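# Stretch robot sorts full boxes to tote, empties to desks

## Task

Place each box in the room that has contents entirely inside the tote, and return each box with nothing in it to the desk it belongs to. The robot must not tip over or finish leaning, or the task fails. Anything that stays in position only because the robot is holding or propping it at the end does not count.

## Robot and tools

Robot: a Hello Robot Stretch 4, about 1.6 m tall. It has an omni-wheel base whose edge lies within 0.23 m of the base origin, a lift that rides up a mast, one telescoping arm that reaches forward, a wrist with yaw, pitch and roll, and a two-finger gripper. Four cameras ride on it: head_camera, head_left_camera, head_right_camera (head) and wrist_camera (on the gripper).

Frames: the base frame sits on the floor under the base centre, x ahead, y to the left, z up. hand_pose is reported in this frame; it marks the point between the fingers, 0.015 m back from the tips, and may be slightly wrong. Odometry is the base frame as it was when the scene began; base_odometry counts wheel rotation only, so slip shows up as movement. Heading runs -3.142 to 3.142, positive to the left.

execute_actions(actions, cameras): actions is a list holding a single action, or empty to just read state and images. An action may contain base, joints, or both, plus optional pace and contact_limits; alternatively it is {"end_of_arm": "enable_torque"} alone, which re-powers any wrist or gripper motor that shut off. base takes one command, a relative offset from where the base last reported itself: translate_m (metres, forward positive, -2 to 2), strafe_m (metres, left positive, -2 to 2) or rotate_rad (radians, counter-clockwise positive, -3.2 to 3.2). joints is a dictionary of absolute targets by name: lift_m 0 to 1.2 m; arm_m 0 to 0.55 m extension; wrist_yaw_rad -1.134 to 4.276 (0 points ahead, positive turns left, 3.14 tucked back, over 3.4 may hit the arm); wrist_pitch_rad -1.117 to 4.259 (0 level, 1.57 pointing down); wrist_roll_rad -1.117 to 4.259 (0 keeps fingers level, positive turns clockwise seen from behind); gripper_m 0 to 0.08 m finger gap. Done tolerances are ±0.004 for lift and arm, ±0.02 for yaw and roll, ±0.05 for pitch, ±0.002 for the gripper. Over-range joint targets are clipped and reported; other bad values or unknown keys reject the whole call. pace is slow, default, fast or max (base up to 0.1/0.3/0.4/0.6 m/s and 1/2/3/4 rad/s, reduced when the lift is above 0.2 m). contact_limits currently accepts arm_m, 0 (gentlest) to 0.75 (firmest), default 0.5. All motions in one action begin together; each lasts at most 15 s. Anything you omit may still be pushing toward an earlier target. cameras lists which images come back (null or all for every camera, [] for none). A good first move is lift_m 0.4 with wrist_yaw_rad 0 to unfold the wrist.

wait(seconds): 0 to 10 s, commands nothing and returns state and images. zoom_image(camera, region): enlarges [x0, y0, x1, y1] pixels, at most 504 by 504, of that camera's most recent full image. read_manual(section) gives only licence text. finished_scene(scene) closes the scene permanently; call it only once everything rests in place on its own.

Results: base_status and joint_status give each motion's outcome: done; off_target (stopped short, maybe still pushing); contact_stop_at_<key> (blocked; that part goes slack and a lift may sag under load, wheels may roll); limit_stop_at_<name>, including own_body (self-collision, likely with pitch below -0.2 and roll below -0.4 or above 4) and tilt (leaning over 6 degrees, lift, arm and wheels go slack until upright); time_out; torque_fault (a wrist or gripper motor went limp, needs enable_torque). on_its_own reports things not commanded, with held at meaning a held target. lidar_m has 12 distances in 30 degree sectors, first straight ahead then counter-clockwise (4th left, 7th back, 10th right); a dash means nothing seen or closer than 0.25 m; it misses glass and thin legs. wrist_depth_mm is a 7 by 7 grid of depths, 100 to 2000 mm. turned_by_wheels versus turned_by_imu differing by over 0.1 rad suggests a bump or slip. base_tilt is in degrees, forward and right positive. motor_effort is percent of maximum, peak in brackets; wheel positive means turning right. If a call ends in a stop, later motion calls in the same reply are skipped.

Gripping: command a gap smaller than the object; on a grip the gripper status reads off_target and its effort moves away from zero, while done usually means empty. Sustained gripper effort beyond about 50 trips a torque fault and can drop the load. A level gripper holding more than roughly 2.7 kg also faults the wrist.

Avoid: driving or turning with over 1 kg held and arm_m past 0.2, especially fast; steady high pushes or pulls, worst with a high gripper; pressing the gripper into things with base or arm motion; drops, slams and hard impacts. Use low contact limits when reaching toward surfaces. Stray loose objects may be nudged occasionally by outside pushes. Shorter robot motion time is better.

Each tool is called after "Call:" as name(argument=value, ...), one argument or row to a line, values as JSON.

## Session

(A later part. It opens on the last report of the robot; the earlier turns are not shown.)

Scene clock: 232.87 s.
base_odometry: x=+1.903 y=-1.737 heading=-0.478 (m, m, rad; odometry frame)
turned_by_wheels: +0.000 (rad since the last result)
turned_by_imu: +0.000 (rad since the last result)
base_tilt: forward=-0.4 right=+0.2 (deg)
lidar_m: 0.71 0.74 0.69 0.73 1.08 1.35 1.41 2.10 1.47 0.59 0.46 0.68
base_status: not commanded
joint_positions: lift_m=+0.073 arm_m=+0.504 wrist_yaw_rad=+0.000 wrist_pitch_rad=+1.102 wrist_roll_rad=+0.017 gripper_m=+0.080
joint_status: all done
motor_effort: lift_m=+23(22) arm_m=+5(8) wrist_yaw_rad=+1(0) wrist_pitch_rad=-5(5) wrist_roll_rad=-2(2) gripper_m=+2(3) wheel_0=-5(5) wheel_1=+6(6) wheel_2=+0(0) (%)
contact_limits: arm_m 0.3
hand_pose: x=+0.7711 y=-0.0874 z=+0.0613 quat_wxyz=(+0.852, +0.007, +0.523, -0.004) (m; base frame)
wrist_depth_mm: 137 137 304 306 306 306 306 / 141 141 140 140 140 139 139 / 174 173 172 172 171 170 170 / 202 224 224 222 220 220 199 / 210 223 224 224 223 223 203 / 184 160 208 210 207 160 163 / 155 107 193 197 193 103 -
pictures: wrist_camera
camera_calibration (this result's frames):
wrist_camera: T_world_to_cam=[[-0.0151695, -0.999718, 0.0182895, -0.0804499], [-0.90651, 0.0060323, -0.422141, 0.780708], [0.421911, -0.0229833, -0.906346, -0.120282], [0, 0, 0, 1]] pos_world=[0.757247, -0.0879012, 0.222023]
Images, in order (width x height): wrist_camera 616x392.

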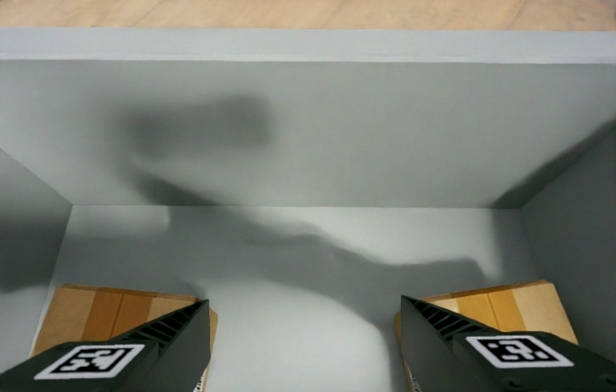

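Call:
execute_actions(
  actions=[
    {"joints":{"lift_m":0.22}},
  ],
  cameras=["wrist_camera"],
)

Call:
execute_actions(
  actions=[
    {"base":{"strafe_m":-0.008},"joints":{"arm_m":0.2}},
  ],
  cameras=[],
)

Call:
execute_actions(
  actions=[
    {"joints":{"lift_m":0.062}},
  ],
  cameras=["wrist_camera"],
)

Scene clock: 236.70 s.
base_odometry: x=+1.903 y=-1.737 heading=-0.478 (m, m, rad; odometry frame)
turned_by_wheels: +0.000 (rad since the last result)
turned_by_imu: +0.000 (rad since the last result)
base_tilt: forward=-0.3 right=+0.1 (deg)
lidar_m: 0.68 0.74 0.68 0.74 1.08 1.33 1.40 2.09 1.46 0.60 0.47 0.70
base_status: not commanded
joint_positions: lift_m=+0.220 arm_m=+0.504 wrist_yaw_rad=+0.000 wrist_pitch_rad=+1.102 wrist_roll_rad=+0.017 gripper_m=+0.080
joint_status: all done
motor_effort: lift_m=+23(27) arm_m=+5(5) wrist_yaw_rad=+0(1) wrist_pitch_rad=-5(5) wrist_roll_rad=-1(1) gripper_m=+2(2) wheel_0=-5(5) wheel_1=+6(5) wheel_2=+0(0) (%)
hand_pose: x=+0.7712 y=-0.0874 z=+0.2084 quat_wxyz=(+0.852, +0.007, +0.523, -0.004) (m; base frame)
wrist_depth_mm: 387 469 512 508 512 512 500 / 407 459 473 473 469 473 473 / 427 436 436 436 436 436 436 / 404 404 404 404 407 404 404 / 373 291 315 314 312 266 382 / 345 293 353 353 347 247 351 / 232 107 282 334 283 103 -
pictures: wrist_camera
camera_calibration (this result's frames):
wrist_camera: T_world_to_cam=[[-0.0150959, -0.999719, 0.0182889, -0.0831877], [-0.906505, 0.00596546, -0.422153, 0.842829], [0.421925, -0.0229518, -0.90634, 0.012943], [0, 0, 0, 1]] pos_world=[0.757312, -0.0878951, 0.369055]
Images, in order (width x height): wrist_camera 616x392.

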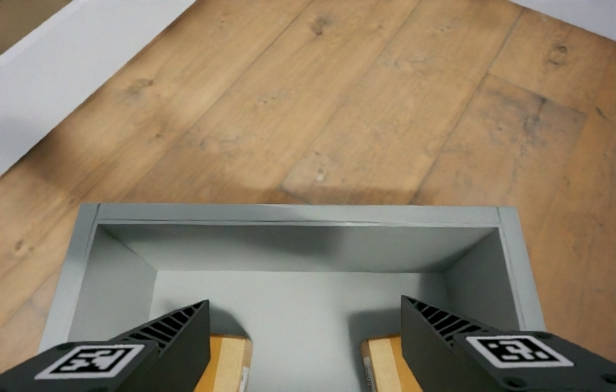

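Scene clock: 238.73 s.
base_odometry: x=+1.899 y=-1.744 heading=-0.479 (m, m, rad; odometry frame)
turned_by_wheels: +0.000 (rad since the last result)
turned_by_imu: +0.000 (rad since the last result)
base_tilt: forward=-0.3 right=+0.1 (deg)
lidar_m: 0.65 0.76 0.66 0.74 1.09 1.36 1.42 2.10 1.44 0.60 0.43 0.67
base_status: done
joint_positions: lift_m=+0.220 arm_m=+0.201 wrist_yaw_rad=+0.000 wrist_pitch_rad=+1.101 wrist_roll_rad=+0.017 gripper_m=+0.080
joint_status: all done
motor_effort: lift_m=+23(23) arm_m=-5(5) wrist_yaw_rad=+0(2) wrist_pitch_rad=-4(6) wrist_roll_rad=-1(1) gripper_m=+2(2) wheel_0=+4(11) wheel_1=-6(9) wheel_2=+0(1) (%)
hand_pose: x=+0.4679 y=-0.0874 z=+0.2084 quat_wxyz=(+0.852, +0.007, +0.523, -0.004) (m; base frame)
wrist_depth_mm: 512 404 477 484 439 512 517 / 473 324 324 355 353 466 469 / 436 430 407 407 424 439 436 / 404 407 407 410 404 410 410 / 377 379 379 379 379 382 379 / 357 357 357 307 353 355 357 / 340 107 325 289 329 103 -
pictures: none
No camera images: the call's "cameras" was empty. Leave "cameras" out to get every camera's image.

Scene clock: 240.47 s.
base_odometry: x=+1.899 y=-1.744 heading=-0.479 (m, m, rad; odometry frame)
turned_by_wheels: +0.000 (rad since the last result)
turned_by_imu: +0.000 (rad since the last result)
base_tilt: forward=-0.3 right=+0.1 (deg)
lidar_m: 0.66 0.75 0.68 0.72 1.09 1.34 1.40 2.11 1.44 0.59 0.44 0.69
base_status: not commanded
joint_positions: lift_m=+0.062 arm_m=+0.201 wrist_yaw_rad=+0.000 wrist_pitch_rad=+1.101 wrist_roll_rad=+0.017 gripper_m=+0.080
joint_status: all done
motor_effort: lift_m=+19(21) arm_m=-5(5) wrist_yaw_rad=-1(1) wrist_pitch_rad=-3(3) wrist_roll_rad=-1(2) gripper_m=+2(2) wheel_0=+4(4) wheel_1=-6(6) wheel_2=+0(0) (%)
hand_pose: x=+0.4679 y=-0.0874 z=+0.0507 quat_wxyz=(+0.852, +0.007, +0.523, -0.004) (m; base frame)
wrist_depth_mm: 293 282 279 279 278 287 291 / 268 267 268 268 270 268 268 / 247 249 248 248 249 249 249 / 231 230 232 231 231 231 231 / 216 216 213 164 213 216 216 / 203 203 157 154 156 203 203 / 194 108 145 146 145 103 -
pictures: wrist_camera
camera_calibration (this result's frames):
wrist_camera: T_world_to_cam=[[-0.0149973, -0.99972, 0.0183062, -0.0849231], [-0.906467, 0.00586663, -0.422235, 0.501382], [0.42201, -0.0229264, -0.906301, -0.00203103], [0, 0, 0, 1]] pos_world=[0.45407, -0.0878873, 0.211415]
Images, in order (width x height): wrist_camera 616x392.

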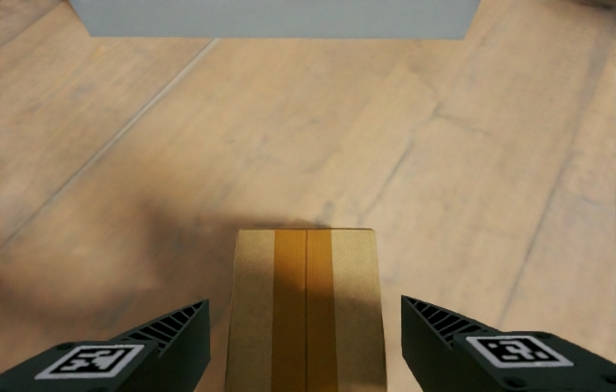

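Call:
execute_actions(
  actions=[
    {"joints":{"gripper_m":0.04}},
  ],
  cameras=[],
)

Call:
execute_actions(
  actions=[
    {"joints":{"lift_m":0.24}},
  ],
  cameras=[],
)

Call:
execute_actions(
  actions=[
    {"base":{"strafe_m":0.008},"joints":{"arm_m":0.48}},
  ],
  cameras=[],
)

Call:
execute_actions(
  actions=[
    {"joints":{"lift_m":0.13},"pace":"slow"},
  ],
  cameras=["wrist_camera"],
)

Scene clock: 244.10 s.
base_odometry: x=+1.899 y=-1.744 heading=-0.479 (m, m, rad; odometry frame)
turned_by_wheels: +0.000 (rad since the last result)
turned_by_imu: +0.000 (rad since the last result)
base_tilt: forward=-0.3 right=+0.0 (deg)
lidar_m: 0.67 0.76 0.69 0.74 1.08 1.34 1.40 2.09 1.44 0.60 0.45 0.70
base_status: not commanded
joint_positions: lift_m=+0.062 arm_m=+0.201 wrist_yaw_rad=+0.000 wrist_pitch_rad=+1.101 wrist_roll_rad=+0.017 gripper_m=+0.059
joint_status: gripper_m off_target (ended at +0.059, target +0.040)
on_its_own: gripper_m is held at +0.053, not at your +0.040, by its contact guard: the fingers met something
motor_effort: lift_m=+19(19) arm_m=-5(5) wrist_yaw_rad=+1(0) wrist_pitch_rad=-4(5) wrist_roll_rad=-1(1) gripper_m=-38(40) wheel_0=+4(4) wheel_1=-7(7) wheel_2=+0(0) (%)
hand_pose: x=+0.4679 y=-0.0874 z=+0.0507 quat_wxyz=(+0.852, +0.007, +0.523, -0.004) (m; base frame)
wrist_depth_mm: 293 279 281 278 277 287 293 / 268 268 271 268 268 267 270 / 248 248 249 248 249 249 249 / 230 230 231 230 231 231 232 / 216 216 213 164 214 216 216 / 203 203 154 154 154 203 204 / 193 104 136 146 131 - -
pictures: none
No camera images: the call's "cameras" was empty. Leave "cameras" out to get every camera's image.

Scene clock: 245.93 s.
base_odometry: x=+1.899 y=-1.744 heading=-0.479 (m, m, rad; odometry frame)
turned_by_wheels: +0.000 (rad since the last result)
turned_by_imu: +0.000 (rad since the last result)
base_tilt: forward=-0.3 right=+0.1 (deg)
lidar_m: 0.66 0.76 0.68 0.73 1.08 1.34 1.41 2.10 1.45 0.58 0.44 0.69
base_status: not commanded
joint_positions: lift_m=+0.240 arm_m=+0.201 wrist_yaw_rad=+0.000 wrist_pitch_rad=+1.102 wrist_roll_rad=+0.017 gripper_m=+0.059
joint_status: all done
on_its_own: gripper_m is held at +0.053, not at your +0.040, by its contact guard: the fingers met something
motor_effort: lift_m=+24(27) arm_m=-5(5) wrist_yaw_rad=-2(0) wrist_pitch_rad=-7(7) wrist_roll_rad=-1(2) gripper_m=-38(38) wheel_0=+5(4) wheel_1=-6(7) wheel_2=+0(0) (%)
hand_pose: x=+0.4678 y=-0.0874 z=+0.2282 quat_wxyz=(+0.852, +0.007, +0.524, -0.004) (m; base frame)
wrist_depth_mm: 530 442 488 484 455 539 544 / 492 375 430 484 387 496 496 / 459 452 410 404 424 459 459 / 427 427 430 424 424 430 424 / 399 397 394 164 394 402 402 / 375 375 154 154 154 373 373 / 357 104 136 145 131 - 362
pictures: none
No camera images: the call's "cameras" was empty. Leave "cameras" out to get every camera's image.

Scene clock: 247.90 s.
base_odometry: x=+1.903 y=-1.737 heading=-0.478 (m, m, rad; odometry frame)
turned_by_wheels: +0.000 (rad since the last result)
turned_by_imu: +0.000 (rad since the last result)
base_tilt: forward=-0.3 right=+0.1 (deg)
lidar_m: 0.65 0.73 0.66 0.73 1.08 1.33 1.43 2.10 1.48 0.60 0.45 0.69
base_status: done
joint_positions: lift_m=+0.240 arm_m=+0.479 wrist_yaw_rad=+0.000 wrist_pitch_rad=+1.102 wrist_roll_rad=+0.016 gripper_m=+0.059
joint_status: all done
on_its_own: gripper_m is held at +0.053, not at your +0.040, by its contact guard: the fingers met something
motor_effort: lift_m=+24(24) arm_m=+5(5) wrist_yaw_rad=-1(1) wrist_pitch_rad=-5(10) wrist_roll_rad=+0(1) gripper_m=-37(37) wheel_0=-6(10) wheel_1=+6(9) wheel_2=+0(0) (%)
hand_pose: x=+0.7461 y=-0.0874 z=+0.2282 quat_wxyz=(+0.852, +0.007, +0.524, -0.004) (m; base frame)
wrist_depth_mm: 407 484 535 544 539 539 530 / 421 484 492 496 492 500 496 / 445 455 459 459 459 459 459 / 427 298 300 297 315 418 427 / 397 315 366 164 362 303 399 / 370 315 154 154 154 281 375 / 353 105 136 146 131 - 359
pictures: none
No camera images: the call's "cameras" was empty. Leave "cameras" out to get every camera's image.

Scene clock: 249.67 s.
base_odometry: x=+1.903 y=-1.737 heading=-0.478 (m, m, rad; odometry frame)
turned_by_wheels: +0.000 (rad since the last result)
turned_by_imu: +0.000 (rad since the last result)
base_tilt: forward=-0.3 right=+0.2 (deg)
lidar_m: 0.68 0.74 0.68 0.73 1.08 1.35 1.39 2.09 1.48 0.61 0.47 0.72
base_status: not commanded
joint_positions: lift_m=+0.130 arm_m=+0.479 wrist_yaw_rad=+0.000 wrist_pitch_rad=+1.102 wrist_roll_rad=+0.016 gripper_m=+0.059
joint_status: all done
on_its_own: gripper_m is held at +0.053, not at your +0.040, by its contact guard: the fingers met something
motor_effort: lift_m=+19(23) arm_m=+5(5) wrist_yaw_rad=-2(1) wrist_pitch_rad=-7(7) wrist_roll_rad=+0(0) gripper_m=-37(37) wheel_0=-6(6) wheel_1=+6(6) wheel_2=+0(0) (%)
hand_pose: x=+0.7461 y=-0.0874 z=+0.1186 quat_wxyz=(+0.852, +0.007, +0.524, -0.004) (m; base frame)
wrist_depth_mm: 379 384 384 384 387 384 384 / 198 199 199 353 353 355 355 / 201 218 217 216 216 214 197 / 211 274 283 279 278 263 202 / 210 277 278 165 279 264 202 / 211 219 154 154 154 218 201 / 202 105 136 145 131 - -
pictures: wrist_camera
camera_calibration (this result's frames):
wrist_camera: T_world_to_cam=[[-0.0144916, -0.999725, 0.0184266, -0.0823596], [-0.906708, 0.00537018, -0.421726, 0.782279], [0.421511, -0.022819, -0.906536, -0.0574916], [0, 0, 0, 1]] pos_world=[0.732338, -0.0878498, 0.279307]
Images, in order (width x height): wrist_camera 616x392.

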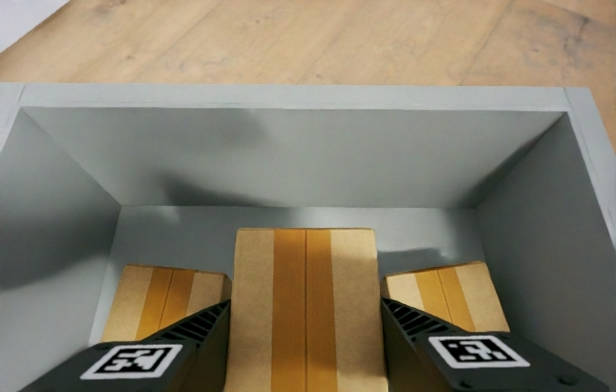

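Call:
execute_actions(
  actions=[
    {"joints":{"lift_m":0.079},"pace":"slow"},
  ],
  cameras=["wrist_camera"],
)

Scene clock: 252.07 s.
base_odometry: x=+1.903 y=-1.737 heading=-0.478 (m, m, rad; odometry frame)
turned_by_wheels: +0.000 (rad since the last result)
turned_by_imu: +0.000 (rad since the last result)
base_tilt: forward=-0.3 right=+0.2 (deg)
lidar_m: 0.67 0.75 0.66 0.74 1.09 1.35 1.43 2.13 1.48 0.61 0.46 0.69
base_status: not commanded
joint_positions: lift_m=+0.079 arm_m=+0.479 wrist_yaw_rad=+0.000 wrist_pitch_rad=+1.102 wrist_roll_rad=+0.016 gripper_m=+0.059
joint_status: all done
on_its_own: gripper_m is held at +0.053, not at your +0.040, by its contact guard: the fingers met something
motor_effort: lift_m=+19(21) arm_m=+5(5) wrist_yaw_rad=-1(2) wrist_pitch_rad=-6(4) wrist_roll_rad=+0(0) gripper_m=-38(37) wheel_0=-6(6) wheel_1=+6(6) wheel_2=+0(0) (%)
hand_pose: x=+0.7461 y=-0.0874 z=+0.0676 quat_wxyz=(+0.852, +0.007, +0.524, -0.004) (m; base frame)
wrist_depth_mm: 150 150 150 150 150 150 150 / 178 177 177 176 176 175 175 / 201 219 218 216 216 214 197 / 211 245 245 244 245 246 202 / 201 177 185 164 177 177 191 / 185 166 154 154 154 166 168 / 173 105 136 145 131 - -
pictures: wrist_camera
camera_calibration (this result's frames):
wrist_camera: T_world_to_cam=[[-0.0145022, -0.999725, 0.0184269, -0.0814131], [-0.906713, 0.00537989, -0.421714, 0.760775], [0.421499, -0.0228237, -0.906541, -0.103714], [0, 0, 0, 1]] pos_world=[0.732339, -0.0878507, 0.228309]
Images, in order (width x height): wrist_camera 616x392.

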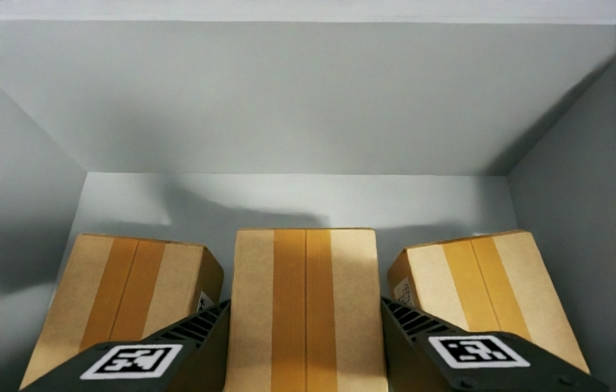

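Call:
execute_actions(
  actions=[
    {"joints":{"lift_m":0.074},"pace":"slow"},
  ],
  cameras=[],
)

Call:
execute_actions(
  actions=[
    {"joints":{"gripper_m":0.07},"pace":"slow"},
  ],
  cameras=["wrist_camera"],
)

Call:
execute_actions(
  actions=[
    {"joints":{"lift_m":0.35}},
  ],
  cameras=["wrist_camera"],
)

Scene clock: 253.87 s.
base_odometry: x=+1.903 y=-1.737 heading=-0.478 (m, m, rad; odometry frame)
turned_by_wheels: +0.000 (rad since the last result)
turned_by_imu: +0.000 (rad since the last result)
base_tilt: forward=-0.3 right=+0.3 (deg)
lidar_m: 0.69 0.75 0.67 0.72 1.06 1.34 1.41 2.10 1.46 0.61 0.47 0.72
base_status: not commanded
joint_positions: lift_m=+0.074 arm_m=+0.479 wrist_yaw_rad=+0.000 wrist_pitch_rad=+1.102 wrist_roll_rad=+0.016 gripper_m=+0.059
joint_status: all done
on_its_own: gripper_m is held at +0.053, not at your +0.040, by its contact guard: the fingers met something
motor_effort: lift_m=+19(19) arm_m=+5(5) wrist_yaw_rad=-1(2) wrist_pitch_rad=-5(6) wrist_roll_rad=-1(1) gripper_m=-37(37) wheel_0=-6(6) wheel_1=+6(6) wheel_2=+0(0) (%)
hand_pose: x=+0.7461 y=-0.0874 z=+0.0626 quat_wxyz=(+0.852, +0.007, +0.524, -0.004) (m; base frame)
wrist_depth_mm: 150 150 150 149 148 148 148 / 179 177 177 176 176 176 175 / 200 218 217 216 215 215 196 / 211 238 239 239 240 239 202 / 193 172 178 164 177 172 187 / 165 161 154 154 154 161 162 / 155 105 136 145 131 - -
pictures: none
No camera images: the call's "cameras" was empty. Leave "cameras" out to get every camera's image.

Scene clock: 254.73 s.
base_odometry: x=+1.903 y=-1.737 heading=-0.478 (m, m, rad; odometry frame)
turned_by_wheels: +0.000 (rad since the last result)
turned_by_imu: +0.000 (rad since the last result)
base_tilt: forward=-0.3 right=+0.1 (deg)
lidar_m: 0.67 0.74 0.67 0.72 1.09 1.35 1.42 2.12 1.45 0.59 0.46 0.70
base_status: not commanded
joint_positions: lift_m=+0.074 arm_m=+0.479 wrist_yaw_rad=+0.000 wrist_pitch_rad=+1.102 wrist_roll_rad=+0.016 gripper_m=+0.070
joint_status: all done
motor_effort: lift_m=+19(19) arm_m=+5(5) wrist_yaw_rad=+0(1) wrist_pitch_rad=-6(5) wrist_roll_rad=+0(0) gripper_m=+2(33) wheel_0=-6(6) wheel_1=+6(6) wheel_2=+0(0) (%)
hand_pose: x=+0.7462 y=-0.0874 z=+0.0626 quat_wxyz=(+0.852, +0.007, +0.523, -0.004) (m; base frame)
wrist_depth_mm: 149 149 149 148 148 147 148 / 177 177 176 176 175 175 174 / 201 217 216 216 214 214 197 / 211 240 240 240 239 240 202 / 193 173 212 173 200 173 187 / 166 162 162 162 162 162 163 / 156 101 149 153 151 - -
pictures: wrist_camera
camera_calibration (this result's frames):
wrist_camera: T_world_to_cam=[[-0.0145136, -0.999725, 0.0184205, -0.0813119], [-0.906549, 0.00538411, -0.422067, 0.758653], [0.421851, -0.0228248, -0.906378, -0.108517], [0, 0, 0, 1]] pos_world=[0.732354, -0.087851, 0.223343]
Images, in order (width x height): wrist_camera 616x392.

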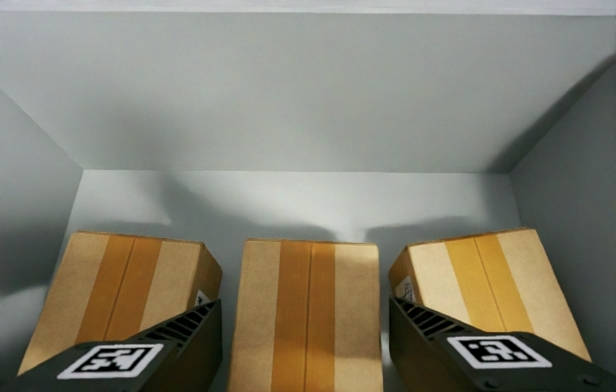

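Scene clock: 256.93 s.
base_odometry: x=+1.903 y=-1.737 heading=-0.478 (m, m, rad; odometry frame)
turned_by_wheels: +0.000 (rad since the last result)
turned_by_imu: +0.000 (rad since the last result)
base_tilt: forward=-0.3 right=+0.2 (deg)
lidar_m: 0.66 0.73 0.68 0.73 1.08 1.35 1.38 2.11 1.50 0.59 0.45 0.68
base_status: not commanded
joint_positions: lift_m=+0.350 arm_m=+0.479 wrist_yaw_rad=+0.000 wrist_pitch_rad=+1.102 wrist_roll_rad=+0.016 gripper_m=+0.070
joint_status: all done
motor_effort: lift_m=+23(25) arm_m=+5(5) wrist_yaw_rad=-2(1) wrist_pitch_rad=-3(4) wrist_roll_rad=+0(1) gripper_m=+2(2) wheel_0=-6(6) wheel_1=+6(6) wheel_2=+0(0) (%)
hand_pose: x=+0.7462 y=-0.0874 z=+0.3383 quat_wxyz=(+0.852, +0.007, +0.523, -0.004) (m; base frame)
wrist_depth_mm: 404 500 627 691 683 609 549 / 439 530 634 640 634 634 603 / 469 580 591 591 591 591 597 / 488 549 549 554 549 549 559 / 508 508 433 430 424 512 512 / 484 466 477 480 424 480 480 / 459 101 159 415 153 - -
pictures: wrist_camera
camera_calibration (this result's frames):
wrist_camera: T_world_to_cam=[[-0.014515, -0.999725, 0.0184193, -0.0863887], [-0.906516, 0.00538404, -0.422137, 0.87503], [0.421922, -0.0228247, -0.906345, 0.141299], [0, 0, 0, 1]] pos_world=[0.732358, -0.087851, 0.499039]
Images, in order (width x height): wrist_camera 616x392.

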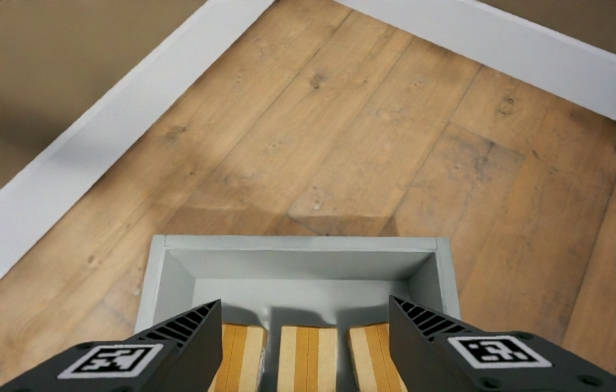

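Call:
execute_actions(
  actions=[
    {"base":{"rotate_rad":-2.2},"joints":{"arm_m":0.0}},
  ],
  cameras=["head_camera","head_left_camera","head_right_camera"],
)

Scene clock: 260.77 s.
base_odometry: x=+1.903 y=-1.737 heading=-2.677 (m, m, rad; odometry frame)
turned_by_wheels: -2.199 (rad since the last result)
turned_by_imu: -2.181 (rad since the last result)
base_tilt: forward=-0.3 right=+0.2 (deg)
lidar_m: 2.23 0.66 0.47 0.62 0.67 0.77 0.69 0.68 0.94 1.33 1.36 1.82
base_status: done
joint_positions: lift_m=+0.350 arm_m=+0.001 wrist_yaw_rad=+0.000 wrist_pitch_rad=+1.101 wrist_roll_rad=+0.016 gripper_m=+0.070
joint_status: all done
motor_effort: lift_m=+23(23) arm_m=-5(7) wrist_yaw_rad=+0(3) wrist_pitch_rad=-4(4) wrist_roll_rad=-1(1) gripper_m=+2(2) wheel_0=+5(10) wheel_1=+4(13) wheel_2=+4(11) (%)
hand_pose: x=+0.2679 y=-0.0874 z=+0.3384 quat_wxyz=(+0.852, +0.007, +0.523, -0.004) (m; base frame)
wrist_depth_mm: 699 707 691 691 715 699 707 / 640 640 647 640 634 640 640 / 591 597 591 591 591 597 597 / 554 549 554 554 554 554 549 / 512 517 517 521 517 512 521 / 488 480 484 484 480 484 484 / 462 101 159 459 153 - -
pictures: head_camera, head_left_camera, head_right_camera
Images, in order (width x height): head_camera 420x560, head_left_camera 420x672, head_right_camera 420x672.

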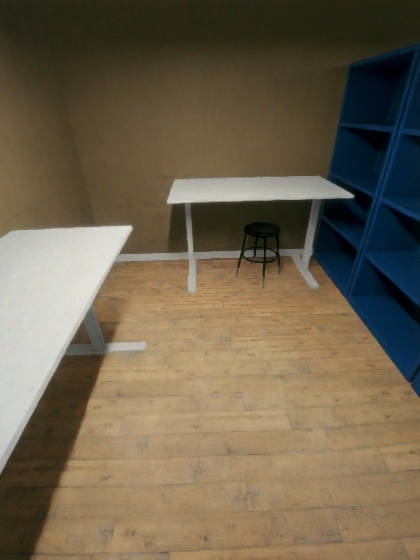

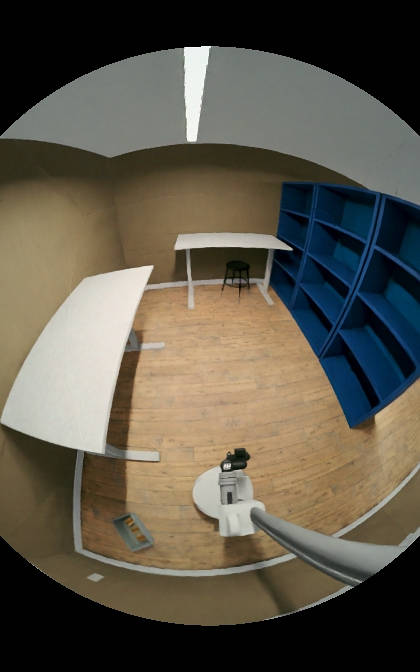

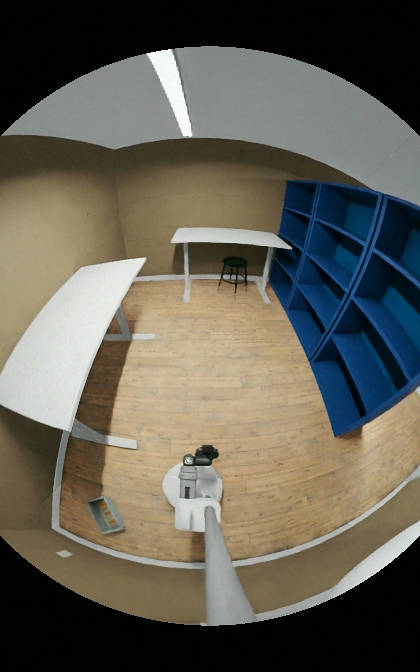

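Call:
finished_scene(
  scene=1,
)

The scene is finished: the task was done.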